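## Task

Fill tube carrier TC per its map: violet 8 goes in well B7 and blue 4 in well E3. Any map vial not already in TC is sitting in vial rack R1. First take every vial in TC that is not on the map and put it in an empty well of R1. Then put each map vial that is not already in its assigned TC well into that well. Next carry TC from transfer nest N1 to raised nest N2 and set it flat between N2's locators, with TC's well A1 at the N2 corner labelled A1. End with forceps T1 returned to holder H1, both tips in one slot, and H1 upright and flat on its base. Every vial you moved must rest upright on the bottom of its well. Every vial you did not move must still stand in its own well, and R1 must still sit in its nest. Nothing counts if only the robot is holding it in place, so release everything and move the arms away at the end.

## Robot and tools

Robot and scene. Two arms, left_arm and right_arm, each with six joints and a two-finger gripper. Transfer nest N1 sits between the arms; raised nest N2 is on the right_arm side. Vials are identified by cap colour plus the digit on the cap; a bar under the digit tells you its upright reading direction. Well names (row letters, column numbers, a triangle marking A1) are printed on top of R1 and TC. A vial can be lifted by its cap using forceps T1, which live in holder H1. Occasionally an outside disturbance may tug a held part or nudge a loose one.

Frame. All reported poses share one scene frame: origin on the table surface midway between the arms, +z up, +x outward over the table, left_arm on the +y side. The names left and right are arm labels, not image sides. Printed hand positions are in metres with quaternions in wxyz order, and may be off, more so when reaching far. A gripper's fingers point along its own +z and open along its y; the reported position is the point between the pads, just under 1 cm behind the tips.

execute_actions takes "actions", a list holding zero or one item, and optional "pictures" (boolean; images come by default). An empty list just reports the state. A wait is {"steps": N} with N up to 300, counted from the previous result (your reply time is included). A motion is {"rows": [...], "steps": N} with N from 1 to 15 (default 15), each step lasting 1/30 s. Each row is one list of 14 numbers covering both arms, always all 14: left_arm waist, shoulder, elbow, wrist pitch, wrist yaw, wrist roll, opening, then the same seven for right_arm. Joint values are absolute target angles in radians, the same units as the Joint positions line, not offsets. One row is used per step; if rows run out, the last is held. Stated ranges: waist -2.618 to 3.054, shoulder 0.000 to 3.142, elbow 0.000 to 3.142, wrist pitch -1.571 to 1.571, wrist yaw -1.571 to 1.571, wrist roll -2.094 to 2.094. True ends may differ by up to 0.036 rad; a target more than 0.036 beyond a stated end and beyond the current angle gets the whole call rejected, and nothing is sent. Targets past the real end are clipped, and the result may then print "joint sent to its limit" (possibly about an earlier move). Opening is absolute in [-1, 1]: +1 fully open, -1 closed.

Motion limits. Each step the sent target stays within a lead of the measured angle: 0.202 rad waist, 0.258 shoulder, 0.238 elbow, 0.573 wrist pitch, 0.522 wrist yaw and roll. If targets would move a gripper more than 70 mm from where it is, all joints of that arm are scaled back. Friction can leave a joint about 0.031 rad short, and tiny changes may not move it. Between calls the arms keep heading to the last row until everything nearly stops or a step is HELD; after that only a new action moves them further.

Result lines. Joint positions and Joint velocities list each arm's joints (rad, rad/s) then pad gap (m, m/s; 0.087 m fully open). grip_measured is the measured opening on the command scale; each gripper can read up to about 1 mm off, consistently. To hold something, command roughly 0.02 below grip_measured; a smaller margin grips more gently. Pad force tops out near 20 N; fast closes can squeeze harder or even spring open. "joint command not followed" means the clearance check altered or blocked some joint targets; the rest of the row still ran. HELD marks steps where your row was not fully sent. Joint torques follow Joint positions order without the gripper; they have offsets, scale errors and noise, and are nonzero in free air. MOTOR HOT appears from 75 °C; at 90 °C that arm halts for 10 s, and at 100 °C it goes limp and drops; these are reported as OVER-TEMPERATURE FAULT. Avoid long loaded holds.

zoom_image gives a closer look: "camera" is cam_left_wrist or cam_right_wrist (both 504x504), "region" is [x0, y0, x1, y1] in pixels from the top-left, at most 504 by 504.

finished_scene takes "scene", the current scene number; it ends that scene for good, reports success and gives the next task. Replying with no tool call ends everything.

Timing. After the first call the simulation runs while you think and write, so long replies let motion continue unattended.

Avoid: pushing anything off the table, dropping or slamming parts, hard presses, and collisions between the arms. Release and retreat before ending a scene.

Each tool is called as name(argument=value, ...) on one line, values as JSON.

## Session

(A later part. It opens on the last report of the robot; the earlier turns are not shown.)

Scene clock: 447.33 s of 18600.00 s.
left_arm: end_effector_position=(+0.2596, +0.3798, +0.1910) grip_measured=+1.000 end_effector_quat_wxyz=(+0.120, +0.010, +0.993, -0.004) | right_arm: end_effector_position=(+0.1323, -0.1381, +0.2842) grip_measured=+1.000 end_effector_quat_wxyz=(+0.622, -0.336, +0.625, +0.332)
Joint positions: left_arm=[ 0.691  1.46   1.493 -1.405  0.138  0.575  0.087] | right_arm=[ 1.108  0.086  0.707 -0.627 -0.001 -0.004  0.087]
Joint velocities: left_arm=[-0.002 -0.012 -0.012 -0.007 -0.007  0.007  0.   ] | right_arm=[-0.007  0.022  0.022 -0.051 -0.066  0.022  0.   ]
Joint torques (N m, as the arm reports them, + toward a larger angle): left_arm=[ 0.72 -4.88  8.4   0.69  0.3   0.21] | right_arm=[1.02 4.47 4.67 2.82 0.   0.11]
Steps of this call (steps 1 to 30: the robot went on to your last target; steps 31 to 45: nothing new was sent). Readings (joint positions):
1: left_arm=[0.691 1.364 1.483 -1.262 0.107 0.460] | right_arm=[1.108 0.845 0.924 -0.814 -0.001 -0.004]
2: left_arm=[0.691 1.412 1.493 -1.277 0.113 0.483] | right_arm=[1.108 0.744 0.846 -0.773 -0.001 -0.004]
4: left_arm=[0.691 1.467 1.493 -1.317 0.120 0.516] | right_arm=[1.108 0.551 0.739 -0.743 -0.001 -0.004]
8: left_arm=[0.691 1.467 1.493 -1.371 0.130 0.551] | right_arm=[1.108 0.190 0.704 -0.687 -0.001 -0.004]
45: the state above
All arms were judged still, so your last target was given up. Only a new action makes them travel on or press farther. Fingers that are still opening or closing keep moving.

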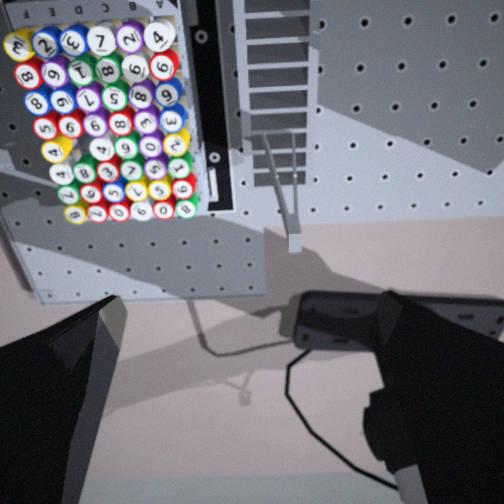

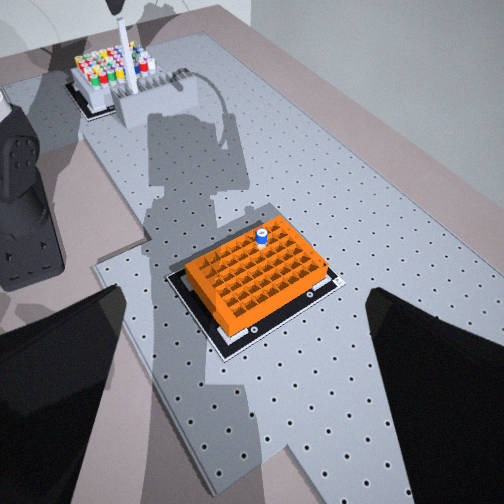

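execute_actions(actions=[{"rows": [[0.67,1.446,1.5,-1.4,0.13,0.55,1, 1.12,0.1,0.7,-0.6,0,0,1],[0.65,1.446,1.5,-1.4,0.12,0.53,1, 1.12,0.1,0.7,-0.6,0,0,1],[0.63,1.44,1.49,-1.39,0.11,0.51,0.8, 1.12,0.1,0.7,-0.6,0,0,1],[0.61,1.44,1.47,-1.37,0.105,0.49,0.6, 1.12,0.1,0.7,-0.6,0,0,1],[0.61,1.435,1.45,-1.35,0.105,0.478,0.4, 1.12,0.1,0.7,-0.6,0,0,1],[0.61,1.43,1.425,-1.33,0.105,0.478,0.2, 1.12,0.1,0.7,-0.6,0,0,1],[0.61,1.425,1.4,-1.31,0.105,0.478,0.2, 1.12,0.1,0.7,-0.6,0,0,1],[0.61,1.42,1.375,-1.29,0.105,0.478,0.2, 1.12,0.1,0.7,-0.6,0,0,1],[0.61,1.415,1.35,-1.27,0.105,0.478,0.2, 1.12,0.1,0.7,-0.6,0,0,1],[0.61,1.41,1.325,-1.25,0.105,0.478,0.2, 1.12,0.1,0.7,-0.6,0,0,1],[0.61,1.41,1.3,-1.23,0.105,0.478,0.2, 1.12,0.1,0.7,-0.6,0,0,1],[0.61,1.405,1.275,-1.21,0.105,0.478,0.2, 1.12,0.1,0.7,-0.6,0,0,1],[0.61,1.403,1.255,-1.19,0.105,0.478,0.2, 1.12,0.1,0.7,-0.6,0,0,1],[0.61,1.402,1.24,-1.175,0.105,0.478,0.2, 1.12,0.1,0.7,-0.6,0,0,1]], "steps": 15}], pictures=false)

execute_actions(actions=[{"steps": 20}])

Scene clock: 487.57 s of 18600.00 s.
left_arm: end_effector_position=(+0.2600, +0.3595, +0.1452) grip_measured=+0.200 end_effector_quat_wxyz=(+0.104, +0.004, +0.995, -0.009) | right_arm: end_effector_position=(+0.1323, -0.1381, +0.2842) grip_measured=+1.000 end_effector_quat_wxyz=(+0.622, -0.336, +0.625, +0.332)
Joint positions: left_arm=[ 0.614  1.422  1.276 -1.251  0.115  0.489  0.052] | right_arm=[ 1.108  0.086  0.707 -0.627 -0.001 -0.004  0.087]
Joint velocities: left_arm=[-0.012  0.007 -0.457  0.3   -0.051 -0.007  0.   ] | right_arm=[ 0.002 -0.017 -0.002  0.081  0.051  0.007  0.   ]
Joint torques (N m, as the arm reports them, + toward a larger angle): left_arm=[-0.37 -5.1   5.78  0.96  0.13  0.18] | right_arm=[1.02 4.46 4.66 2.82 0.   0.11]
Steps of this call (steps 1 to 90: nothing new was sent; then 36.73 s passed at rest; steps 91 to 105: all 15 steps of this action). Readings (joint positions):
91: left_arm=[0.690 1.460 1.493 -1.405 0.137 0.571] | right_arm=[1.108 0.086 0.707 -0.627 -0.001 -0.004]
92: left_arm=[0.683 1.460 1.493 -1.405 0.134 0.565] | right_arm=[1.108 0.086 0.707 -0.627 -0.001 -0.004]
94: left_arm=[0.654 1.460 1.493 -1.404 0.125 0.544] | right_arm=[1.108 0.086 0.707 -0.627 -0.001 -0.004]
98: left_arm=[0.615 1.441 1.442 -1.355 0.123 0.509] | right_arm=[1.108 0.086 0.707 -0.627 -0.001 -0.004]
105: the state above

Scene clock: 488.23 s of 18600.00 s.
left_arm: end_effector_position=(+0.2693, +0.3645, +0.1413) grip_measured=+0.200 end_effector_quat_wxyz=(+0.121, +0.002, +0.993, +0.000) | right_arm: end_effector_position=(+0.1323, -0.1381, +0.2842) grip_measured=+1.000 end_effector_quat_wxyz=(+0.622, -0.336, +0.625, +0.332)
Joint positions: left_arm=[ 0.614  1.422  1.259 -1.193  0.113  0.483  0.052] | right_arm=[ 1.108  0.086  0.707 -0.627 -0.001 -0.004  0.087]
Joint velocities: left_arm=[-0.002 -0.002  0.007 -0.022  0.022  0.037 -0.001] | right_arm=[-0.012  0.012  0.002  0.051 -0.022  0.066  0.   ]
Joint torques (N m, as the arm reports them, + toward a larger angle): left_arm=[-0.33 -5.17  5.14  0.96  0.11  0.12] | right_arm=[1.02 4.46 4.66 2.82 0.   0.11]
Steps of this call (steps 1 to 20: the robot went on to your last target). Readings (joint positions):
1: left_arm=[0.614 1.422 1.265 -1.242 0.114 0.488] | right_arm=[1.108 0.086 0.707 -0.627 -0.001 -0.004]
2: left_arm=[0.614 1.422 1.259 -1.235 0.113 0.487] | right_arm=[1.108 0.086 0.707 -0.627 -0.001 -0.004]
4: left_arm=[0.614 1.422 1.259 -1.222 0.113 0.485] | right_arm=[1.108 0.086 0.707 -0.627 -0.001 -0.004]
8: left_arm=[0.614 1.422 1.259 -1.202 0.113 0.484] | right_arm=[1.108 0.086 0.707 -0.627 -0.001 -0.004]
20: the state above

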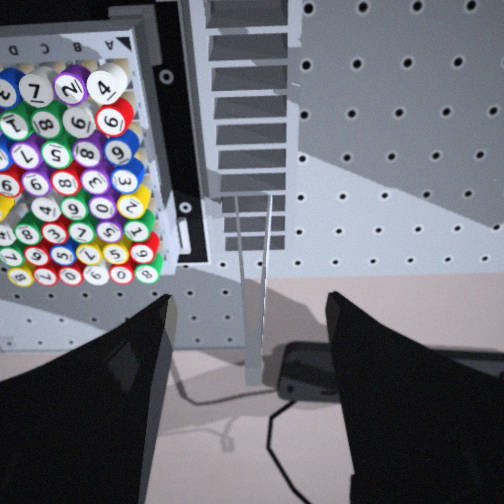

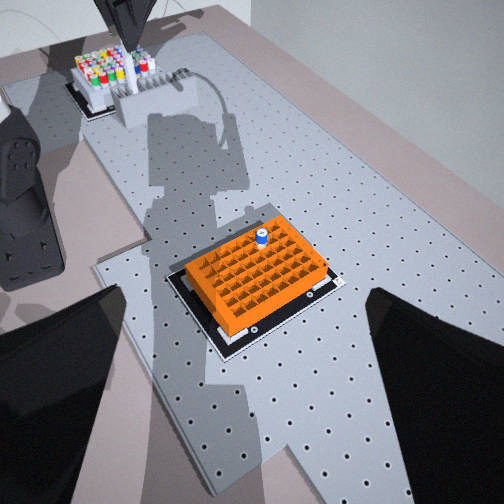

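execute_actions(actions=[{"rows": [[0.61,1.4,1.23,-1.155,0.105,0.478,0.1, 1.12,0.1,0.7,-0.6,0,0,1],[0.61,1.4,1.217,-1.14,0.105,0.478,0.1, 1.12,0.1,0.7,-0.6,0,0,1],[0.61,1.4,1.204,-1.125,0.105,0.478,0.0, 1.12,0.1,0.7,-0.6,0,0,1],[0.61,1.4,1.191,-1.11,0.105,0.478,0.0, 1.12,0.1,0.7,-0.6,0,0,1],[0.61,1.4,1.178,-1.097,0.105,0.478,-0.1, 1.12,0.1,0.7,-0.6,0,0,1],[0.61,1.4,1.165,-1.084,0.105,0.478,-0.1, 1.12,0.1,0.7,-0.6,0,0,1],[0.61,1.4,1.152,-1.071,0.105,0.478,-0.2, 1.12,0.1,0.7,-0.6,0,0,1],[0.61,1.4,1.139,-1.058,0.105,0.478,-0.2, 1.12,0.1,0.7,-0.6,0,0,1],[0.61,1.4,1.126,-1.045,0.105,0.478,-0.3, 1.12,0.1,0.7,-0.6,0,0,1],[0.61,1.4,1.113,-1.032,0.105,0.478,-0.3, 1.12,0.1,0.7,-0.6,0,0,1],[0.61,1.4,1.1,-1.019,0.105,0.478,-0.3, 1.12,0.1,0.7,-0.6,0,0,1],[0.61,1.4,1.087,-1.006,0.105,0.478,-0.3, 1.12,0.1,0.7,-0.6,0,0,1],[0.61,1.4,1.074,-0.993,0.105,0.478,-0.3, 1.12,0.1,0.7,-0.6,0,0,1],[0.61,1.4,1.063,-0.993,0.105,0.478,-0.3, 1.12,0.1,0.7,-0.6,0,0,1],[0.61,1.4,1.055,-0.993,0.105,0.478,-0.3, 1.12,0.1,0.7,-0.6,0,0,1]], "steps": 15}], pictures=false)

execute_actions(actions=[{"steps": 20}])

zoom_image(camera="cam_right_wrist", region=[60, 0, 210, 135])

Scene clock: 524.33 s of 18600.00 s.
left_arm: end_effector_position=(+0.2661, +0.3629, +0.1016) grip_measured=-0.300 end_effector_quat_wxyz=(+0.118, +0.002, +0.993, -0.001) | right_arm: end_effector_position=(+0.1323, -0.1381, +0.2842) grip_measured=+1.000 end_effector_quat_wxyz=(+0.622, -0.336, +0.625, +0.332)
Joint positions: left_arm=[ 0.614  1.414  1.095 -1.043  0.113  0.483  0.031] | right_arm=[ 1.108  0.086  0.707 -0.627 -0.001 -0.004  0.087]
Joint velocities: left_arm=[ 0.012  0.017 -0.32   0.168 -0.022 -0.007 -0.   ] | right_arm=[-0.012 -0.012 -0.017 -0.022 -0.037 -0.037  0.   ]
Joint torques (N m, as the arm reports them, + toward a larger angle): left_arm=[-0.32 -4.76  4.94  0.95  0.09  0.13] | right_arm=[1.01 4.46 4.66 2.82 0.   0.11]
Steps of this call (steps 1 to 15: the robot went on to your last target; steps 16 to 90: nothing new was sent; then 32.60 s passed at rest; steps 91 to 105: all 15 steps of this action). Readings (joint positions):
91: left_arm=[0.614 1.422 1.259 -1.190 0.113 0.483] | right_arm=[1.108 0.086 0.707 -0.627 -0.001 -0.004]
92: left_arm=[0.614 1.421 1.256 -1.183 0.113 0.483] | right_arm=[1.108 0.086 0.707 -0.627 -0.001 -0.004]
94: left_arm=[0.614 1.416 1.239 -1.163 0.113 0.483] | right_arm=[1.108 0.086 0.707 -0.627 -0.001 -0.004]
98: left_arm=[0.614 1.414 1.186 -1.120 0.113 0.483] | right_arm=[1.108 0.086 0.707 -0.627 -0.001 -0.004]
105: the state above

Scene clock: 525.00 s of 18600.00 s.
left_arm: end_effector_position=(+0.2688, +0.3643, +0.0973) grip_measured=-0.300 end_effector_quat_wxyz=(+0.124, +0.002, +0.992, +0.002) | right_arm: end_effector_position=(+0.1323, -0.1381, +0.2842) grip_measured=+1.000 end_effector_quat_wxyz=(+0.622, -0.336, +0.625, +0.332)
Joint positions: left_arm=[ 0.614  1.414  1.077 -1.011  0.113  0.483  0.031] | right_arm=[ 1.108  0.086  0.707 -0.627 -0.001 -0.004  0.087]
Joint velocities: left_arm=[ 0.007  0.012  0.017  0.022  0.037 -0.022 -0.   ] | right_arm=[ 0.002  0.002 -0.002  0.037  0.007 -0.022  0.   ]
Joint torques (N m, as the arm reports them, + toward a larger angle): left_arm=[-0.31 -4.73  4.95  0.97  0.11  0.13] | right_arm=[1.02 4.45 4.66 2.82 0.   0.11]
Steps of this call (steps 1 to 20: the robot went on to your last target). Readings (joint positions):
1: left_arm=[0.614 1.414 1.086 -1.037 0.113 0.483] | right_arm=[1.108 0.086 0.707 -0.627 -0.001 -0.004]
2: left_arm=[0.614 1.414 1.080 -1.034 0.113 0.483] | right_arm=[1.108 0.086 0.707 -0.627 -0.001 -0.004]
4: left_arm=[0.614 1.414 1.077 -1.029 0.113 0.483] | right_arm=[1.108 0.086 0.707 -0.627 -0.001 -0.004]
8: left_arm=[0.614 1.414 1.077 -1.017 0.113 0.483] | right_arm=[1.108 0.086 0.707 -0.627 -0.001 -0.004]
20: the state above

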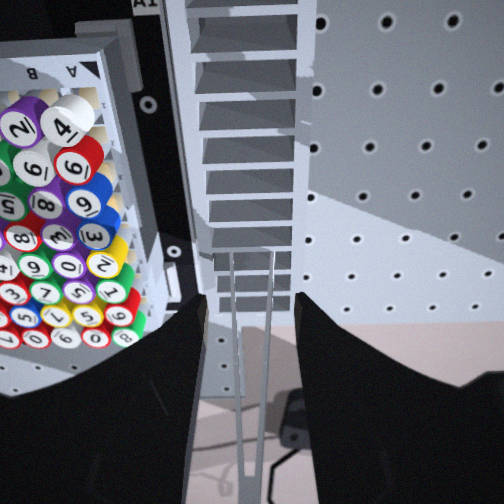

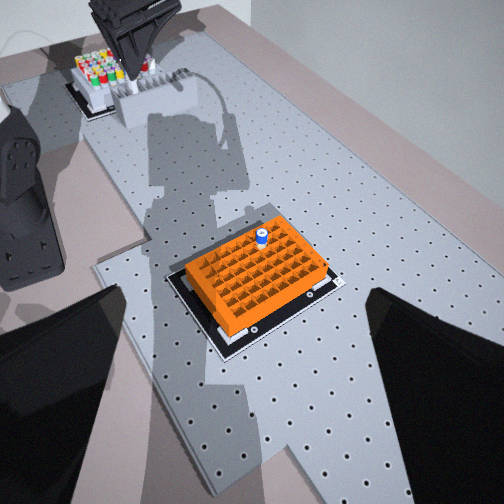

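Region (60, 0, 210, 135) of cam_right_wrist's 504x504 image, scaled by 3.360, with more detail than that image has; it fills the top 454 rows of this view, and the rest is white.

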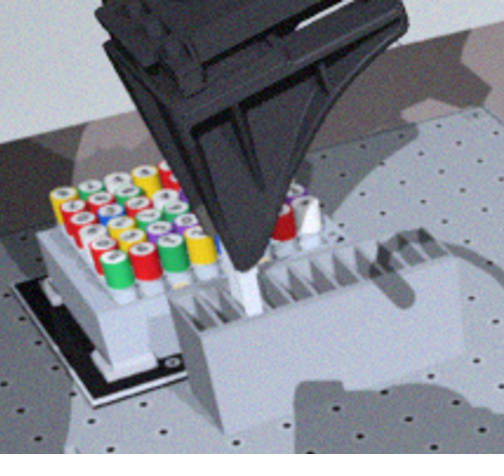

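execute_actions(actions=[{"rows": [[0.61,1.4,1.055,-0.993,0.105,0.478,-0.4, 1.12,0.1,0.7,-0.6,0,0,1],[0.61,1.4,1.055,-0.993,0.105,0.478,-0.5, 1.12,0.1,0.7,-0.6,0,0,1],[0.61,1.4,1.055,-0.993,0.105,0.478,-0.56, 1.12,0.1,0.7,-0.6,0,0,1],[0.61,1.4,1.055,-0.993,0.105,0.478,-0.6, 1.12,0.1,0.7,-0.6,0,0,1],[0.61,1.4,1.055,-0.993,0.105,0.478,-0.63, 1.12,0.1,0.7,-0.6,0,0,1],[0.61,1.4,1.055,-0.993,0.105,0.478,-0.65, 1.12,0.1,0.7,-0.6,0,0,1],[0.61,1.4,1.055,-0.993,0.105,0.478,-0.67, 1.12,0.1,0.7,-0.6,0,0,1],[0.61,1.4,1.055,-0.993,0.105,0.478,-0.69, 1.12,0.1,0.7,-0.6,0,0,1],[0.61,1.4,1.055,-0.993,0.105,0.478,-0.71, 1.12,0.1,0.7,-0.6,0,0,1],[0.61,1.4,1.055,-0.993,0.105,0.478,-0.73, 1.12,0.1,0.7,-0.6,0,0,1],[0.61,1.4,1.055,-0.993,0.105,0.478,-0.75, 1.12,0.1,0.7,-0.6,0,0,1],[0.61,1.4,1.055,-0.993,0.105,0.478,-0.77, 1.12,0.1,0.7,-0.6,0,0,1]], "steps": 15}])

Scene clock: 538.33 s of 18600.00 s.
left_arm: end_effector_position=(+0.2689, +0.3645, +0.0973) grip_measured=-0.769 end_effector_quat_wxyz=(+0.125, +0.002, +0.992, +0.003) | right_arm: end_effector_position=(+0.1323, -0.1381, +0.2842) grip_measured=+1.000 end_effector_quat_wxyz=(+0.622, -0.336, +0.625, +0.332)
Joint positions: left_arm=[ 0.614  1.414  1.077 -1.01   0.112  0.483  0.01 ] | right_arm=[ 1.108  0.086  0.707 -0.627 -0.001 -0.004  0.087]
Joint velocities: left_arm=[-0.012 -0.007 -0.022 -0.081 -0.022 -0.051 -0.   ] | right_arm=[ 0.007 -0.022 -0.017 -0.022 -0.051  0.037  0.   ]
Joint torques (N m, as the arm reports them, + toward a larger angle): left_arm=[-0.32 -4.73  4.95  0.98  0.11  0.13] | right_arm=[1.02 4.46 4.66 2.82 0.   0.11]
Steps of this call (steps 1 to 15: the robot went on to your last target; steps 16 to 90: nothing new was sent; then 9.83 s passed at rest; steps 91 to 105: all 15 steps of this action). Readings (joint positions):
91: left_arm=[0.614 1.414 1.077 -1.010 0.113 0.483] | right_arm=[1.108 0.086 0.707 -0.627 -0.001 -0.004]
92: left_arm=[0.614 1.414 1.077 -1.010 0.113 0.483] | right_arm=[1.108 0.086 0.707 -0.627 -0.001 -0.004]
94: left_arm=[0.614 1.414 1.077 -1.010 0.113 0.483] | right_arm=[1.108 0.086 0.707 -0.627 -0.001 -0.004]
98: left_arm=[0.614 1.414 1.077 -1.010 0.113 0.483] | right_arm=[1.108 0.086 0.707 -0.627 -0.001 -0.004]
105: the state above

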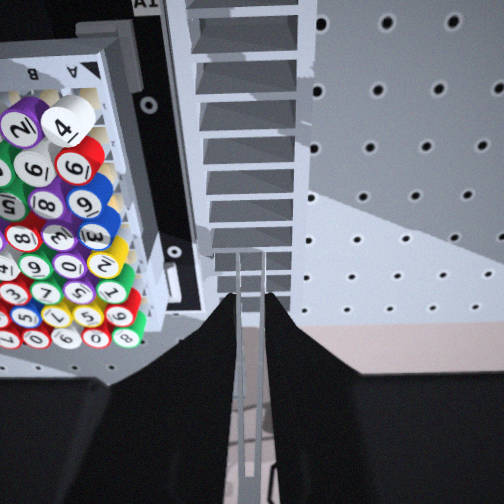

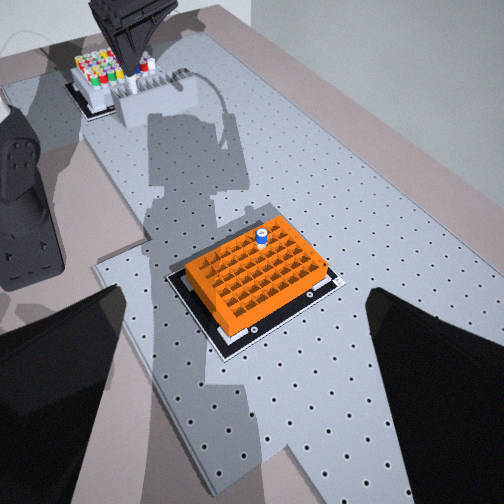

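execute_actions(actions=[{"rows": [[0.61,1.41,1.11,-1.03,0.105,0.478,-0.77, 1.12,0.1,0.7,-0.6,0,0,1],[0.61,1.41,1.118,-1.045,0.105,0.478,-0.77, 1.12,0.1,0.7,-0.6,0,0,1],[0.61,1.41,1.127,-1.057,0.105,0.478,-0.77, 1.12,0.1,0.7,-0.6,0,0,1],[0.61,1.41,1.137,-1.068,0.105,0.478,-0.77, 1.12,0.1,0.7,-0.6,0,0,1],[0.61,1.41,1.147,-1.078,0.105,0.478,-0.77, 1.12,0.1,0.7,-0.6,0,0,1],[0.61,1.41,1.157,-1.088,0.105,0.478,-0.77, 1.12,0.1,0.7,-0.6,0,0,1],[0.61,1.41,1.167,-1.098,0.105,0.478,-0.77, 1.12,0.1,0.7,-0.6,0,0,1],[0.61,1.41,1.177,-1.108,0.105,0.478,-0.77, 1.12,0.1,0.7,-0.6,0,0,1],[0.61,1.41,1.187,-1.118,0.105,0.478,-0.77, 1.12,0.1,0.7,-0.6,0,0,1],[0.61,1.41,1.197,-1.128,0.105,0.478,-0.77, 1.12,0.1,0.7,-0.6,0,0,1],[0.61,1.41,1.207,-1.138,0.105,0.478,-0.77, 1.12,0.1,0.7,-0.6,0,0,1],[0.61,1.41,1.217,-1.148,0.105,0.478,-0.77, 1.12,0.1,0.7,-0.6,0,0,1],[0.61,1.41,1.227,-1.158,0.105,0.478,-0.77, 1.12,0.1,0.7,-0.6,0,0,1],[0.61,1.41,1.237,-1.168,0.105,0.478,-0.77, 1.12,0.1,0.7,-0.6,0,0,1],[0.61,1.41,1.247,-1.178,0.105,0.478,-0.77, 1.12,0.1,0.7,-0.6,0,0,1]], "steps": 15}], pictures=false)

execute_actions(actions=[{"rows": [[0.61,1.41,1.257,-1.188,0.105,0.478,-0.77, 1.12,0.1,0.7,-0.6,0,0,1],[0.61,1.41,1.267,-1.198,0.105,0.478,-0.77, 1.12,0.1,0.7,-0.6,0,0,1],[0.61,1.412,1.277,-1.208,0.105,0.478,-0.77, 1.12,0.1,0.7,-0.6,0,0,1],[0.61,1.414,1.287,-1.218,0.105,0.478,-0.77, 1.12,0.1,0.7,-0.6,0,0,1],[0.61,1.416,1.297,-1.227,0.105,0.478,-0.77, 1.12,0.1,0.7,-0.6,0,0,1],[0.61,1.418,1.307,-1.236,0.105,0.478,-0.77, 1.12,0.1,0.7,-0.6,0,0,1],[0.61,1.42,1.317,-1.245,0.105,0.478,-0.77, 1.12,0.1,0.7,-0.6,0,0,1],[0.61,1.422,1.327,-1.254,0.105,0.478,-0.77, 1.12,0.1,0.7,-0.6,0,0,1],[0.61,1.424,1.337,-1.263,0.105,0.478,-0.77, 1.12,0.1,0.7,-0.6,0,0,1],[0.61,1.426,1.347,-1.272,0.105,0.478,-0.77, 1.12,0.1,0.7,-0.6,0,0,1],[0.61,1.428,1.357,-1.281,0.105,0.478,-0.77, 1.12,0.1,0.7,-0.6,0,0,1],[0.61,1.43,1.367,-1.29,0.105,0.478,-0.77, 1.12,0.1,0.7,-0.6,0,0,1],[0.61,1.43,1.377,-1.298,0.105,0.478,-0.77, 1.12,0.1,0.7,-0.6,0,0,1],[0.61,1.43,1.387,-1.298,0.105,0.478,-0.77, 1.12,0.1,0.7,-0.6,0,0,1],[0.61,1.43,1.395,-1.298,0.105,0.478,-0.77, 1.12,0.1,0.7,-0.6,0,0,1]], "steps": 15}], pictures=false)

execute_actions(actions=[{"steps": 15}])

zoom_image(camera="cam_right_wrist", region=[60, 0, 210, 135])

Scene clock: 568.10 s of 18600.00 s.
left_arm: end_effector_position=(+0.2712, +0.3657, +0.1288) grip_measured=-0.769 end_effector_quat_wxyz=(+0.127, +0.003, +0.992, +0.004) | right_arm: end_effector_position=(+0.1323, -0.1381, +0.2842) grip_measured=+1.000 end_effector_quat_wxyz=(+0.622, -0.336, +0.625, +0.332)
Joint positions: left_arm=[ 0.614  1.414  1.201 -1.128  0.112  0.483  0.01 ] | right_arm=[ 1.108  0.086  0.707 -0.627 -0.001 -0.004  0.087]
Joint velocities: left_arm=[-0.007 -0.012  0.286 -0.315 -0.037 -0.007  0.   ] | right_arm=[-0.002  0.012 -0.017 -0.081 -0.022 -0.051  0.   ]
Joint torques (N m, as the arm reports them, + toward a larger angle): left_arm=[-0.35 -4.11  8.49  0.75  0.09  0.12] | right_arm=[1.02 4.46 4.66 2.82 0.   0.11]
Steps of this call (steps 1 to 15: the robot went on to your last target; steps 16 to 90: nothing new was sent; then 26.27 s passed at rest; steps 91 to 105: all 15 steps of this action). Readings (joint positions):
91: left_arm=[0.614 1.414 1.077 -1.011 0.112 0.483] | right_arm=[1.108 0.086 0.707 -0.627 -0.001 -0.004]
92: left_arm=[0.614 1.414 1.078 -1.015 0.112 0.483] | right_arm=[1.108 0.086 0.707 -0.627 -0.001 -0.004]
94: left_arm=[0.614 1.414 1.089 -1.031 0.112 0.483] | right_arm=[1.108 0.086 0.707 -0.627 -0.001 -0.004]
98: left_arm=[0.614 1.414 1.130 -1.064 0.112 0.483] | right_arm=[1.108 0.086 0.707 -0.627 -0.001 -0.004]
105: the state above

Scene clock: 568.60 s of 18600.00 s.
left_arm: end_effector_position=(+0.2706, +0.3653, +0.1666) grip_measured=-0.769 end_effector_quat_wxyz=(+0.133, +0.003, +0.991, +0.007) | right_arm: end_effector_position=(+0.1323, -0.1381, +0.2842) grip_measured=+1.000 end_effector_quat_wxyz=(+0.622, -0.336, +0.625, +0.332)
Joint positions: left_arm=[ 0.614  1.414  1.351 -1.266  0.112  0.483  0.01 ] | right_arm=[ 1.108  0.086  0.707 -0.627 -0.001 -0.004  0.087]
Joint velocities: left_arm=[ 0.007 -0.002  0.252 -0.168  0.007 -0.081  0.   ] | right_arm=[-0.002  0.007 -0.007  0.051 -0.022 -0.022  0.   ]
Joint torques (N m, as the arm reports them, + toward a larger angle): left_arm=[-0.32 -2.66  8.35  0.79  0.13  0.13] | right_arm=[1.01 4.46 4.66 2.82 0.   0.11]
Steps of this call (steps 1 to 15: all 15 steps of this action). Readings (joint positions):
1: left_arm=[0.614 1.414 1.211 -1.138 0.112 0.483] | right_arm=[1.108 0.086 0.707 -0.627 -0.001 -0.004]
2: left_arm=[0.614 1.414 1.221 -1.148 0.112 0.483] | right_arm=[1.108 0.086 0.707 -0.627 -0.001 -0.004]
4: left_arm=[0.614 1.414 1.241 -1.167 0.112 0.483] | right_arm=[1.108 0.086 0.707 -0.627 -0.001 -0.004]
8: left_arm=[0.614 1.414 1.281 -1.206 0.112 0.483] | right_arm=[1.108 0.086 0.707 -0.627 -0.001 -0.004]
15: the state above

Scene clock: 569.10 s of 18600.00 s.
left_arm: end_effector_position=(+0.2687, +0.3643, +0.1706) grip_measured=-0.769 end_effector_quat_wxyz=(+0.130, +0.003, +0.991, +0.006) | right_arm: end_effector_position=(+0.1323, -0.1381, +0.2842) grip_measured=+1.000 end_effector_quat_wxyz=(+0.622, -0.336, +0.625, +0.332)
Joint positions: left_arm=[ 0.614  1.414  1.368 -1.288  0.112  0.483  0.01 ] | right_arm=[ 1.108  0.086  0.707 -0.627 -0.001 -0.004  0.087]
Joint velocities: left_arm=[-0.012 -0.027  0.012  0.037 -0.022 -0.066  0.001] | right_arm=[-0.007  0.002 -0.007 -0.081  0.051  0.007  0.   ]
Joint torques (N m, as the arm reports them, + toward a larger angle): left_arm=[-0.3  -2.71  8.26  0.79  0.11  0.13] | right_arm=[1.02 4.46 4.66 2.82 0.   0.11]
Steps of this call (steps 1 to 15: the robot went on to your last target). Readings (joint positions):
1: left_arm=[0.614 1.414 1.359 -1.270 0.112 0.483] | right_arm=[1.108 0.086 0.707 -0.627 -0.001 -0.004]
2: left_arm=[0.614 1.414 1.364 -1.272 0.112 0.483] | right_arm=[1.108 0.086 0.707 -0.627 -0.001 -0.004]
4: left_arm=[0.614 1.414 1.368 -1.276 0.112 0.483] | right_arm=[1.108 0.086 0.707 -0.627 -0.001 -0.004]
8: left_arm=[0.614 1.414 1.368 -1.284 0.112 0.483] | right_arm=[1.108 0.086 0.707 -0.627 -0.001 -0.004]
15: the state above

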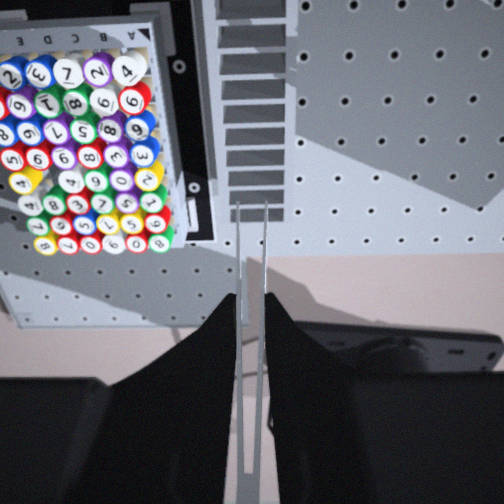

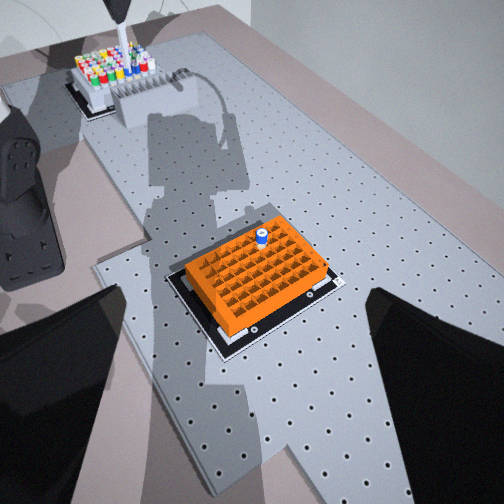

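Region (60, 0, 210, 135) of cam_right_wrist's 504x504 image, scaled by 3.360, with more detail than that image has; it fills the top 454 rows of this view, and the rest is white.

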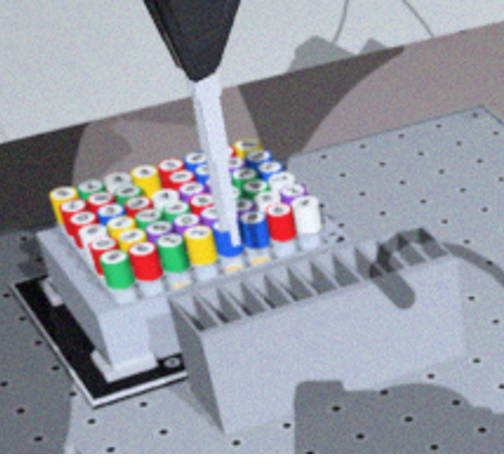

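execute_actions(actions=[{"rows": [[0.63,1.44,1.405,-1.27,0.095,0.43,-0.77, 1.14,0.1,0.7,-0.57,0,0,1],[0.642,1.455,1.415,-1.262,0.085,0.385,-0.77, 1.16,0.1,0.7,-0.54,0,0,1],[0.654,1.47,1.425,-1.254,0.075,0.34,-0.77, 1.18,0.1,0.7,-0.51,0,0,1],[0.666,1.485,1.435,-1.246,0.065,0.295,-0.77, 1.2,0.1,0.7,-0.48,0,0,1],[0.678,1.5,1.445,-1.238,0.055,0.25,-0.77, 1.22,0.1,0.7,-0.45,0,0,1],[0.69,1.515,1.455,-1.23,0.045,0.205,-0.77, 1.24,0.1,0.7,-0.42,0,0,1],[0.702,1.53,1.465,-1.222,0.035,0.16,-0.77, 1.26,0.1,0.7,-0.39,0,0,1],[0.714,1.545,1.475,-1.214,0.025,0.115,-0.77, 1.28,0.1,0.7,-0.36,0,0,1],[0.726,1.56,1.485,-1.206,0.015,0.07,-0.77, 1.3,0.1,0.7,-0.33,0,0,1],[0.738,1.575,1.495,-1.198,0.005,0.025,-0.77, 1.32,0.1,0.7,-0.3,0,0,1],[0.75,1.59,1.505,-1.19,-0.005,-0.02,-0.77, 1.34,0.1,0.7,-0.27,0,0,1],[0.762,1.605,1.513,-1.182,-0.015,-0.065,-0.77, 1.36,0.1,0.7,-0.24,0,0,1],[0.77,1.62,1.52,-1.174,-0.025,-0.11,-0.77, 1.36,0.1,0.7,-0.21,0,0,1],[0.776,1.632,1.52,-1.168,-0.035,-0.145,-0.77, 1.36,0.1,0.7,-0.2,0,0,1],[0.776,1.64,1.52,-1.165,-0.044,-0.145,-0.77, 1.36,0.1,0.7,-0.2,0,0,1]], "steps": 15}], pictures=false)

execute_actions(actions=[{"steps": 25}])

Scene clock: 599.80 s of 18600.00 s.
left_arm: end_effector_position=(+0.2906, +0.4265, +0.1547) grip_measured=-0.769 end_effector_quat_wxyz=(+0.116, -0.314, +0.942, +0.036) | right_arm: end_effector_position=(+0.0966, -0.1187, +0.3639) grip_measured=+1.000 end_effector_quat_wxyz=(+0.663, -0.339, +0.482, +0.462)
Joint positions: left_arm=[ 0.764  1.611  1.488 -1.204  0.004 -0.004  0.01 ] | right_arm=[ 1.346  0.086  0.707 -0.311 -0.    -0.004  0.087]
Joint velocities: left_arm=[ 0.188  0.335  0.1    0.242 -0.3   -0.945 -0.   ] | right_arm=[ 0.071  0.002  0.002  0.652  0.007 -0.037  0.   ]
Joint torques (N m, as the arm reports them, + toward a larger angle): left_arm=[ 0.02 -4.81  8.33  0.93  0.06  0.16] | right_arm=[ 0.84  4.63  4.46  2.43 -0.01  0.11]
Steps of this call (steps 1 to 15: the robot went on to your last target; steps 16 to 90: nothing new was sent; then 27.20 s passed at rest; steps 91 to 105: all 15 steps of this action). Readings (joint positions):
91: left_arm=[0.615 1.415 1.368 -1.289 0.112 0.475] | right_arm=[1.111 0.086 0.707 -0.625 -0.000 -0.004]
92: left_arm=[0.618 1.420 1.371 -1.289 0.110 0.460] | right_arm=[1.122 0.086 0.707 -0.618 -0.000 -0.004]
94: left_arm=[0.635 1.442 1.390 -1.286 0.101 0.413] | right_arm=[1.156 0.086 0.707 -0.590 -0.000 -0.004]
98: left_arm=[0.685 1.505 1.431 -1.260 0.071 0.277] | right_arm=[1.237 0.086 0.707 -0.500 -0.000 -0.004]
105: the state above

Scene clock: 600.63 s of 18600.00 s.
left_arm: end_effector_position=(+0.2941, +0.4336, +0.1485) grip_measured=-0.769 end_effector_quat_wxyz=(+0.113, -0.383, +0.916, +0.047) | right_arm: end_effector_position=(+0.0951, -0.1222, +0.3840) grip_measured=+1.000 end_effector_quat_wxyz=(+0.681, -0.320, +0.455, +0.476)
Joint positions: left_arm=[ 0.773  1.636  1.49  -1.183 -0.034 -0.139  0.01 ] | right_arm=[ 1.348  0.086  0.707 -0.23  -0.    -0.004  0.087]
Joint velocities: left_arm=[ 0.007 -0.012 -0.002 -0.081 -0.095 -0.022 -0.001] | right_arm=[-0.007  0.017 -0.007 -0.022 -0.007 -0.007  0.   ]
Joint torques (N m, as the arm reports them, + toward a larger angle): left_arm=[ 0.32 -5.35  8.56  1.03 -0.03  0.1 ] | right_arm=[ 1.06  4.69  4.39  2.52 -0.01  0.11]
Steps of this call (steps 1 to 25: the robot went on to your last target). Readings (joint positions):
1: left_arm=[0.769 1.621 1.490 -1.197 -0.006 -0.032] | right_arm=[1.348 0.086 0.707 -0.292 -0.000 -0.004]
2: left_arm=[0.772 1.628 1.490 -1.192 -0.012 -0.054] | right_arm=[1.348 0.086 0.707 -0.278 -0.000 -0.004]
4: left_arm=[0.773 1.635 1.490 -1.188 -0.021 -0.085] | right_arm=[1.348 0.086 0.707 -0.259 -0.000 -0.004]
8: left_arm=[0.773 1.636 1.490 -1.185 -0.029 -0.118] | right_arm=[1.348 0.086 0.707 -0.240 -0.000 -0.004]
25: the state above

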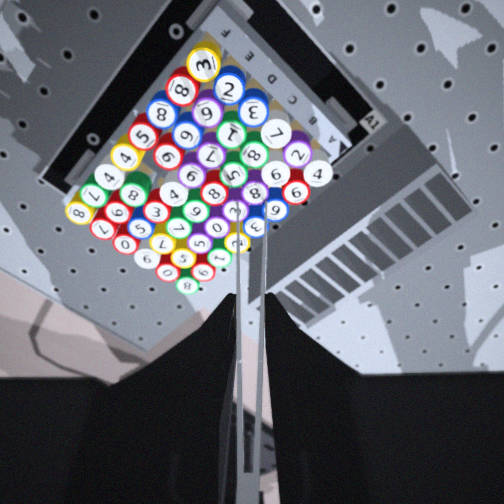

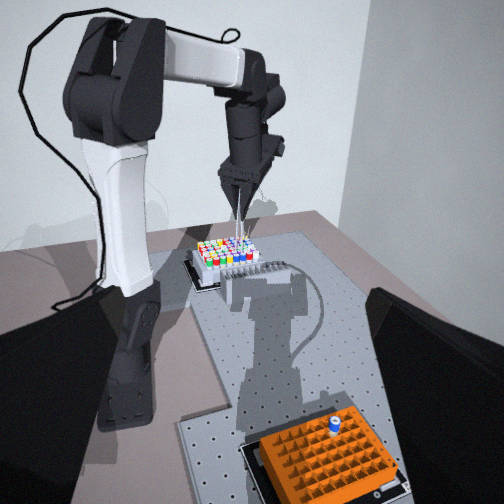

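zoom_image(camera="cam_left_wrist", region=[190, 130, 320, 260])

zoom_image(camera="cam_right_wrist", region=[190, 200, 280, 290])

Region (190, 130, 320, 260) of cam_left_wrist's 504x504 image, scaled by 3.877, with more detail than that image has.

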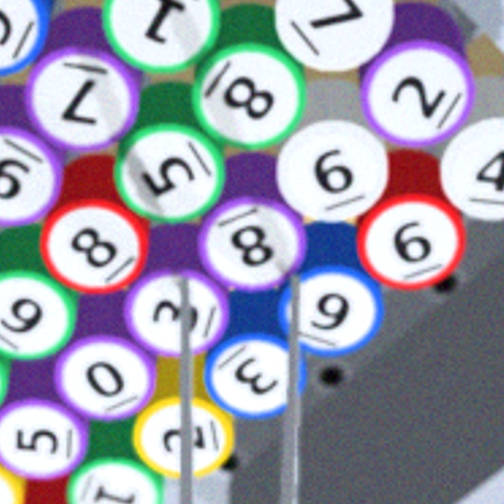

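Region (190, 200, 280, 290) of cam_right_wrist's 504x504 image, scaled by 5.600, with more detail than that image has.

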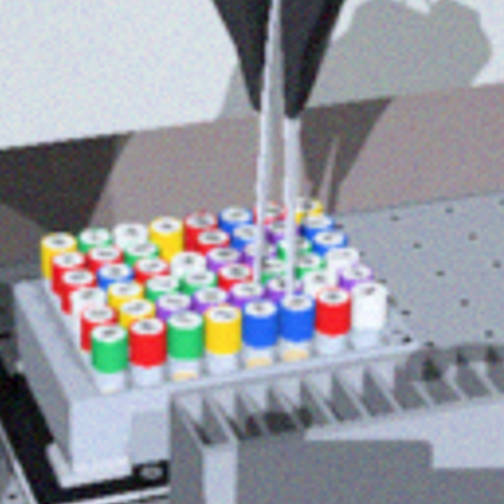

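execute_actions(actions=[{"rows": [[0.755,1.64,1.52,-1.165,-0.044,-0.145,-0.765, 1.35,0.22,0.7,-0.1,0,0,1],[0.761,1.64,1.52,-1.165,-0.044,-0.145,-0.76, 1.35,0.34,0.7,0.02,0,0,1],[0.761,1.64,1.52,-1.165,-0.044,-0.145,-0.755, 1.35,0.46,0.7,0.14,0,0,1],[0.761,1.64,1.52,-1.165,-0.044,-0.145,-0.75, 1.35,0.58,0.7,0.26,0,0,1],[0.761,1.64,1.52,-1.165,-0.044,-0.145,-0.745, 1.35,0.7,0.7,0.38,0,0,1],[0.761,1.64,1.52,-1.165,-0.044,-0.145,-0.74, 1.35,0.8,0.7,0.5,0,0,1],[0.761,1.64,1.52,-1.165,-0.044,-0.145,-0.735, 1.35,0.9,0.7,0.62,0,0,1],[0.761,1.64,1.52,-1.165,-0.044,-0.145,-0.735, 1.35,0.95,0.7,0.74,0,0,1],[0.761,1.64,1.52,-1.165,-0.044,-0.145,-0.735, 1.35,1.0,0.7,0.86,0,0,1]], "steps": 15}], pictures=false)

execute_actions(actions=[{"rows": [[0.761,1.64,1.52,-1.165,-0.044,-0.145,-0.735, 1.35,1.06,0.72,0.95,0,0,1],[0.761,1.64,1.52,-1.165,-0.044,-0.145,-0.735, 1.35,1.12,0.72,1.05,0,0,1],[0.761,1.64,1.52,-1.165,-0.044,-0.145,-0.735, 1.35,1.18,0.73,1.15,0,0,1],[0.761,1.64,1.52,-1.165,-0.044,-0.145,-0.735, 1.35,1.24,0.74,1.25,0,0,1],[0.761,1.64,1.52,-1.165,-0.044,-0.145,-0.735, 1.35,1.3,0.75,1.38,0,0,1],[0.761,1.64,1.52,-1.165,-0.044,-0.145,-0.735, 1.35,1.36,0.75,1.38,0,0,1],[0.761,1.64,1.52,-1.165,-0.044,-0.145,-0.735, 1.35,1.42,0.75,1.38,0,0,1],[0.761,1.64,1.52,-1.165,-0.044,-0.145,-0.735, 1.35,1.48,0.75,1.38,0,0,1],[0.761,1.64,1.52,-1.165,-0.044,-0.145,-0.735, 1.35,1.54,0.75,1.38,0,0,1],[0.761,1.64,1.52,-1.165,-0.044,-0.145,-0.735, 1.35,1.6,0.75,1.38,0,0,1],[0.761,1.64,1.52,-1.165,-0.044,-0.145,-0.735, 1.35,1.65,0.75,1.38,0,0,1],[0.761,1.64,1.52,-1.165,-0.044,-0.145,-0.735, 1.35,1.7,0.75,1.38,0,0,1],[0.761,1.64,1.52,-1.165,-0.044,-0.145,-0.735, 1.35,1.74,0.75,1.38,0,0,1],[0.761,1.64,1.52,-1.165,-0.044,-0.145,-0.735, 1.35,1.77,0.75,1.38,0,0,1],[0.761,1.64,1.52,-1.165,-0.044,-0.145,-0.735, 1.35,1.79,0.75,1.38,0,0,1]], "steps": 15}], pictures=false)

execute_actions(actions=[{"steps": 25}])

Scene clock: 653.57 s of 18600.00 s.
left_arm: end_effector_position=(+0.2947, +0.4328, +0.1485) grip_measured=-0.735 end_effector_quat_wxyz=(+0.113, -0.382, +0.916, +0.047) | right_arm: end_effector_position=(+0.1689, +0.0808, +0.3596) grip_measured=+1.000 end_effector_quat_wxyz=(+0.670, -0.332, +0.472, +0.467)
Joint positions: left_arm=[ 0.769  1.636  1.49  -1.183 -0.035 -0.14   0.012] | right_arm=[ 1.348  1.029  0.693  0.677 -0.    -0.004  0.087]
Joint velocities: left_arm=[-0.002 -0.027 -0.012 -0.081 -0.037  0.007  0.   ] | right_arm=[ 0.022 -0.061 -0.012  0.828 -0.037 -0.037  0.   ]
Joint torques (N m, as the arm reports them, + toward a larger angle): left_arm=[-0.62 -5.35  8.57  1.03 -0.02  0.13] | right_arm=[ 0.28 -4.27  7.76  2.97 -0.01  0.11]
Steps of this call (steps 1 to 15: the robot went on to your last target; steps 16 to 90: nothing new was sent; then 49.43 s passed at rest; steps 91 to 105: all 15 steps of this action). Readings (joint positions):
91: left_arm=[0.771 1.636 1.490 -1.183 -0.034 -0.140] | right_arm=[1.348 0.102 0.707 -0.215 -0.000 -0.004]
92: left_arm=[0.770 1.636 1.490 -1.183 -0.035 -0.140] | right_arm=[1.348 0.149 0.707 -0.166 -0.000 -0.004]
94: left_arm=[0.769 1.636 1.490 -1.183 -0.035 -0.140] | right_arm=[1.348 0.309 0.708 -0.027 -0.000 -0.004]
98: left_arm=[0.769 1.636 1.490 -1.183 -0.035 -0.140] | right_arm=[1.348 0.692 0.708 0.321 -0.000 -0.004]
105: the state above

Scene clock: 654.07 s of 18600.00 s.
left_arm: end_effector_position=(+0.2947, +0.4328, +0.1485) grip_measured=-0.735 end_effector_quat_wxyz=(+0.113, -0.382, +0.916, +0.047) | right_arm: end_effector_position=(+0.2085, +0.1898, +0.2281) grip_measured=+1.000 end_effector_quat_wxyz=(+0.658, -0.344, +0.488, +0.459)
Joint positions: left_arm=[ 0.769  1.636  1.49  -1.183 -0.035 -0.14   0.012] | right_arm=[ 1.348  1.757  0.741  1.307 -0.    -0.004  0.087]
Joint velocities: left_arm=[ 0.017  0.017  0.002  0.037 -0.022 -0.022 -0.001] | right_arm=[-0.012  1.077  0.002 -0.066  0.022  0.022  0.   ]
Joint torques (N m, as the arm reports them, + toward a larger angle): left_arm=[-0.6  -5.35  8.57  1.03 -0.02  0.12] | right_arm=[ 0.28 -9.23  6.38  3.18 -0.01  0.11]
Steps of this call (steps 1 to 15: all 15 steps of this action). Readings (joint positions):
1: left_arm=[0.769 1.636 1.490 -1.183 -0.035 -0.140] | right_arm=[1.348 1.031 0.693 0.722 -0.000 -0.004]
2: left_arm=[0.769 1.636 1.490 -1.183 -0.035 -0.140] | right_arm=[1.348 1.045 0.694 0.785 -0.000 -0.004]
4: left_arm=[0.769 1.636 1.490 -1.183 -0.035 -0.140] | right_arm=[1.348 1.119 0.712 0.941 -0.000 -0.004]
8: left_arm=[0.769 1.636 1.490 -1.183 -0.035 -0.140] | right_arm=[1.348 1.357 0.741 1.216 -0.000 -0.004]
15: the state above

Scene clock: 654.90 s of 18600.00 s.
left_arm: end_effector_position=(+0.2947, +0.4328, +0.1485) grip_measured=-0.735 end_effector_quat_wxyz=(+0.113, -0.382, +0.916, +0.047) | right_arm: end_effector_position=(+0.2099, +0.1937, +0.2144) grip_measured=+1.000 end_effector_quat_wxyz=(+0.656, -0.345, +0.491, +0.458)
Joint positions: left_arm=[ 0.769  1.636  1.49  -1.183 -0.035 -0.14   0.012] | right_arm=[ 1.348  1.807  0.741  1.349 -0.    -0.004  0.087]
Joint velocities: left_arm=[-0.017  0.012 -0.007 -0.051 -0.051 -0.007  0.   ] | right_arm=[ 0.017  0.002  0.012  0.037  0.051 -0.095  0.   ]
Joint torques (N m, as the arm reports them, + toward a larger angle): left_arm=[-0.59 -5.33  8.57  1.03 -0.02  0.13] | right_arm=[ 0.29 -8.36  6.17  2.65 -0.01  0.11]
Steps of this call (steps 1 to 25: the robot went on to your last target). Readings (joint positions):
1: left_arm=[0.769 1.636 1.490 -1.183 -0.035 -0.140] | right_arm=[1.348 1.787 0.741 1.307 -0.000 -0.004]
2: left_arm=[0.769 1.636 1.490 -1.183 -0.035 -0.140] | right_arm=[1.348 1.805 0.741 1.307 -0.000 -0.004]
4: left_arm=[0.769 1.636 1.490 -1.183 -0.035 -0.140] | right_arm=[1.348 1.812 0.741 1.309 -0.000 -0.004]
8: left_arm=[0.769 1.636 1.490 -1.183 -0.035 -0.140] | right_arm=[1.348 1.808 0.741 1.336 -0.000 -0.004]
25: the state above

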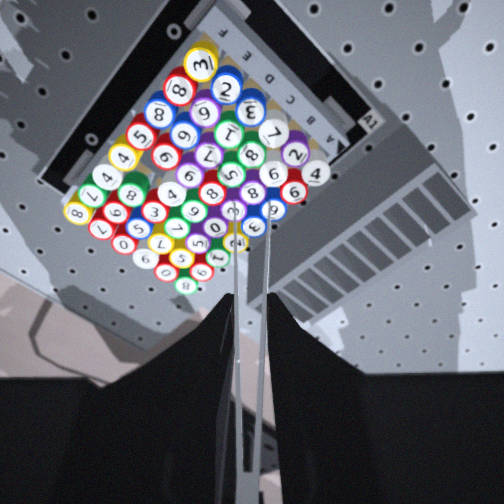

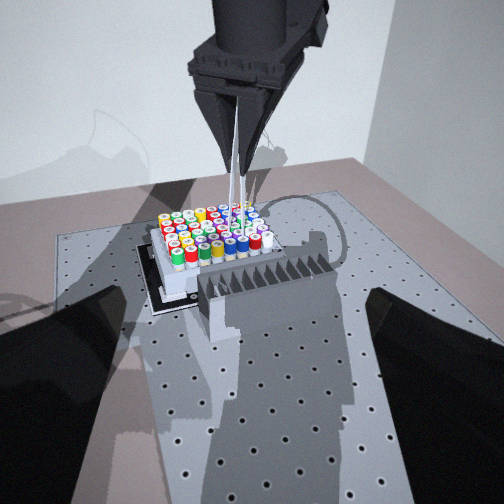

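zoom_image(camera="cam_left_wrist", region=[190, 130, 320, 260])

zoom_image(camera="cam_right_wrist", region=[195, 185, 285, 275])

Region (190, 130, 320, 260) of cam_left_wrist's 504x504 image, scaled by 3.877, with more detail than that image has.

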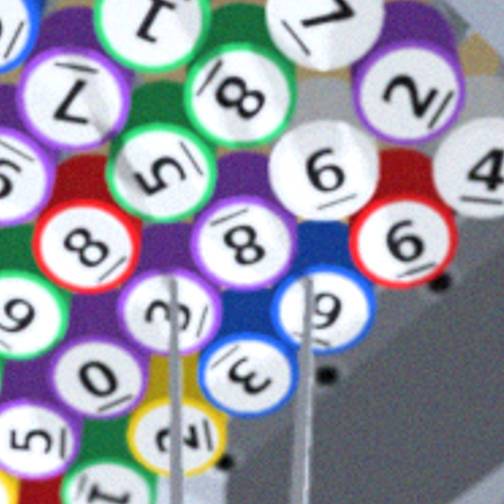

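Region (195, 185, 285, 275) of cam_right_wrist's 504x504 image, scaled by 5.600, with more detail than that image has.

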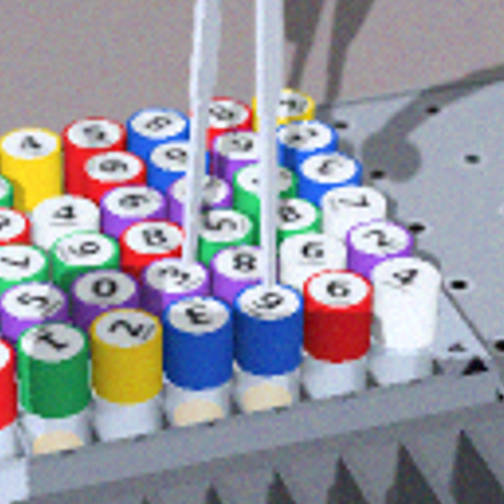

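execute_actions(actions=[{"rows": [[0.761,1.64,1.535,-1.165,-0.044,-0.145,-0.735, 1.35,1.79,0.75,1.38,0,0,1]], "steps": 12}])

zoom_image(camera="cam_left_wrist", region=[190, 130, 320, 260])

zoom_image(camera="cam_right_wrist", region=[195, 185, 285, 275])

Scene clock: 683.27 s of 18600.00 s.
left_arm: end_effector_position=(+0.2982, +0.4354, +0.1530) grip_measured=-0.735 end_effector_quat_wxyz=(+0.122, -0.381, +0.915, +0.049) | right_arm: end_effector_position=(+0.2099, +0.1937, +0.2145) grip_measured=+1.000 end_effector_quat_wxyz=(+0.656, -0.345, +0.491, +0.458)
Joint positions: left_arm=[ 0.769  1.636  1.506 -1.18  -0.035 -0.14   0.012] | right_arm=[ 1.348  1.807  0.741  1.35  -0.    -0.004  0.087]
Joint velocities: left_arm=[ 0.002 -0.002 -0.002 -0.022 -0.022  0.007 -0.001] | right_arm=[ 0.007 -0.012 -0.012 -0.037  0.022 -0.007  0.   ]
Joint torques (N m, as the arm reports them, + toward a larger angle): left_arm=[-0.61 -5.35  8.52  1.03 -0.02  0.13] | right_arm=[ 0.29 -8.35  6.19  2.65 -0.01  0.11]
Steps of this call (steps 1 to 15: the robot went on to your last target; steps 16 to 90: nothing new was sent; then 24.97 s passed at rest; steps 91 to 102: all 12 steps of this action). Readings (joint positions):
91: left_arm=[0.769 1.636 1.492 -1.183 -0.035 -0.140] | right_arm=[1.348 1.807 0.741 1.350 -0.000 -0.004]
92: left_arm=[0.769 1.636 1.495 -1.183 -0.035 -0.140] | right_arm=[1.348 1.807 0.741 1.350 -0.000 -0.004]
94: left_arm=[0.769 1.636 1.503 -1.182 -0.035 -0.140] | right_arm=[1.348 1.807 0.741 1.350 -0.000 -0.004]
98: left_arm=[0.769 1.636 1.506 -1.180 -0.035 -0.140] | right_arm=[1.348 1.807 0.741 1.350 -0.000 -0.004]
102: the state above

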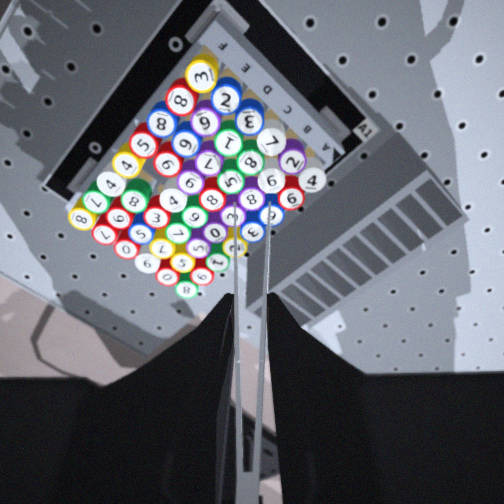

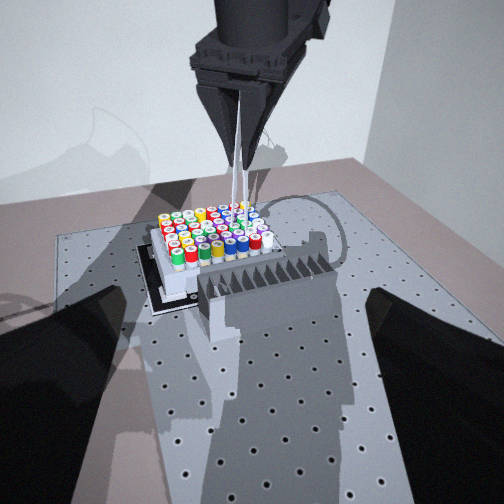

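Region (190, 130, 320, 260) of cam_left_wrist's 504x504 image, scaled by 3.877, with more detail than that image has.

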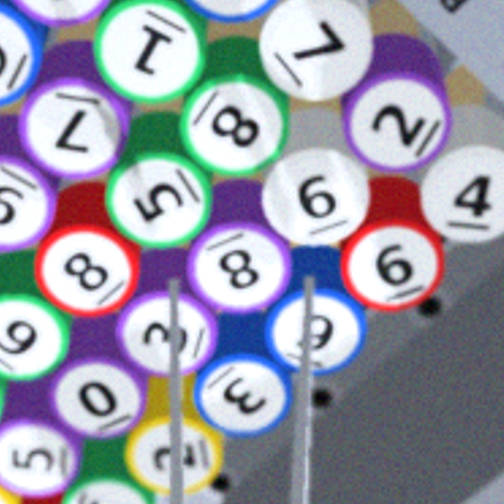

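Region (195, 185, 285, 275) of cam_right_wrist's 504x504 image, scaled by 5.600, with more detail than that image has.

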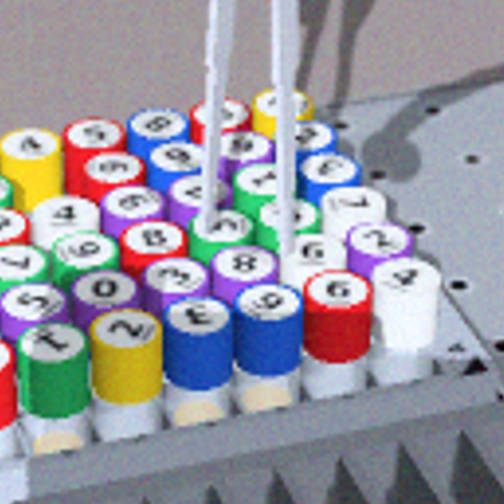

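execute_actions(actions=[{"rows": [[0.761,1.65,1.52,-1.175,-0.044,-0.145,-0.735, 1.35,1.79,0.75,1.38,0,0,1],[0.761,1.655,1.52,-1.175,-0.044,-0.145,-0.735, 1.35,1.79,0.75,1.38,0,0,1],[0.761,1.66,1.52,-1.175,-0.044,-0.145,-0.735, 1.35,1.79,0.75,1.38,0,0,1],[0.761,1.664,1.52,-1.175,-0.044,-0.145,-0.735, 1.35,1.79,0.75,1.38,0,0,1]], "steps": 15}])

zoom_image(camera="cam_left_wrist", region=[190, 130, 320, 260])

zoom_image(camera="cam_right_wrist", region=[195, 185, 285, 275])

Scene clock: 694.23 s of 18600.00 s.
left_arm: end_effector_position=(+0.2987, +0.4358, +0.1475) grip_measured=-0.735 end_effector_quat_wxyz=(+0.113, -0.382, +0.916, +0.047) | right_arm: end_effector_position=(+0.2099, +0.1937, +0.2145) grip_measured=+1.000 end_effector_quat_wxyz=(+0.656, -0.345, +0.491, +0.458)
Joint positions: left_arm=[ 0.769  1.654  1.506 -1.18  -0.035 -0.14   0.012] | right_arm=[ 1.348  1.807  0.741  1.35  -0.    -0.004  0.087]
Joint velocities: left_arm=[-0.012  0.017 -0.012 -0.007 -0.007  0.037 -0.   ] | right_arm=[ 0.007  0.007  0.002  0.051 -0.022  0.007  0.   ]
Joint torques (N m, as the arm reports them, + toward a larger angle): left_arm=[-0.6  -5.23  7.46  0.92 -0.02  0.12] | right_arm=[ 0.29 -8.35  6.18  2.65 -0.01  0.11]
Steps of this call (steps 1 to 15: the robot went on to your last target; steps 16 to 90: nothing new was sent; then 7.47 s passed at rest; steps 91 to 105: all 15 steps of this action). Readings (joint positions):
91: left_arm=[0.769 1.636 1.506 -1.180 -0.035 -0.140] | right_arm=[1.348 1.807 0.741 1.350 -0.000 -0.004]
92: left_arm=[0.769 1.636 1.506 -1.180 -0.035 -0.140] | right_arm=[1.348 1.807 0.741 1.350 -0.000 -0.004]
94: left_arm=[0.769 1.639 1.506 -1.180 -0.035 -0.140] | right_arm=[1.348 1.807 0.741 1.350 -0.000 -0.004]
98: left_arm=[0.769 1.652 1.506 -1.180 -0.035 -0.140] | right_arm=[1.348 1.807 0.741 1.350 -0.000 -0.004]
105: the state above

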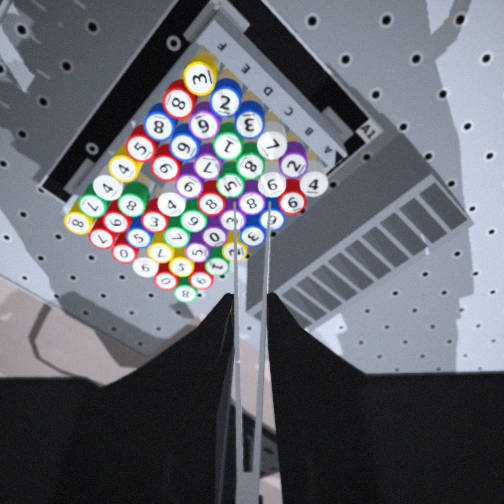

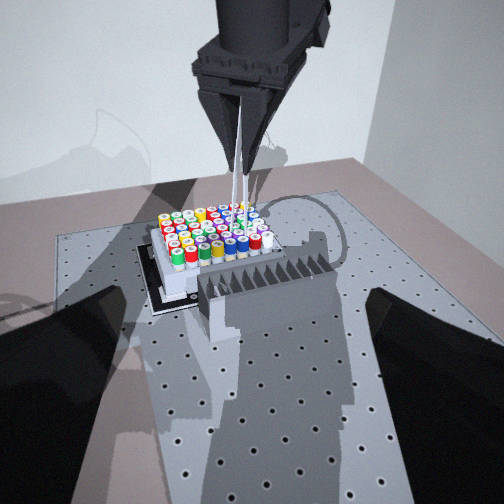

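Region (190, 130, 320, 260) of cam_left_wrist's 504x504 image, scaled by 3.877, with more detail than that image has.

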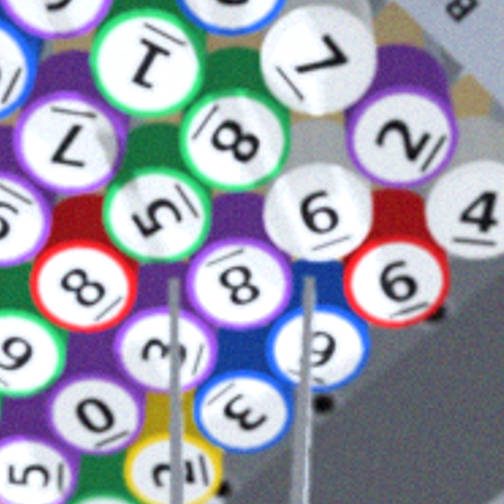

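Region (195, 185, 285, 275) of cam_right_wrist's 504x504 image, scaled by 5.600, with more detail than that image has.

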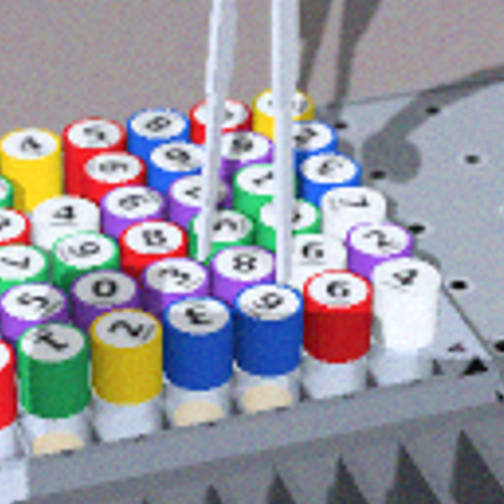

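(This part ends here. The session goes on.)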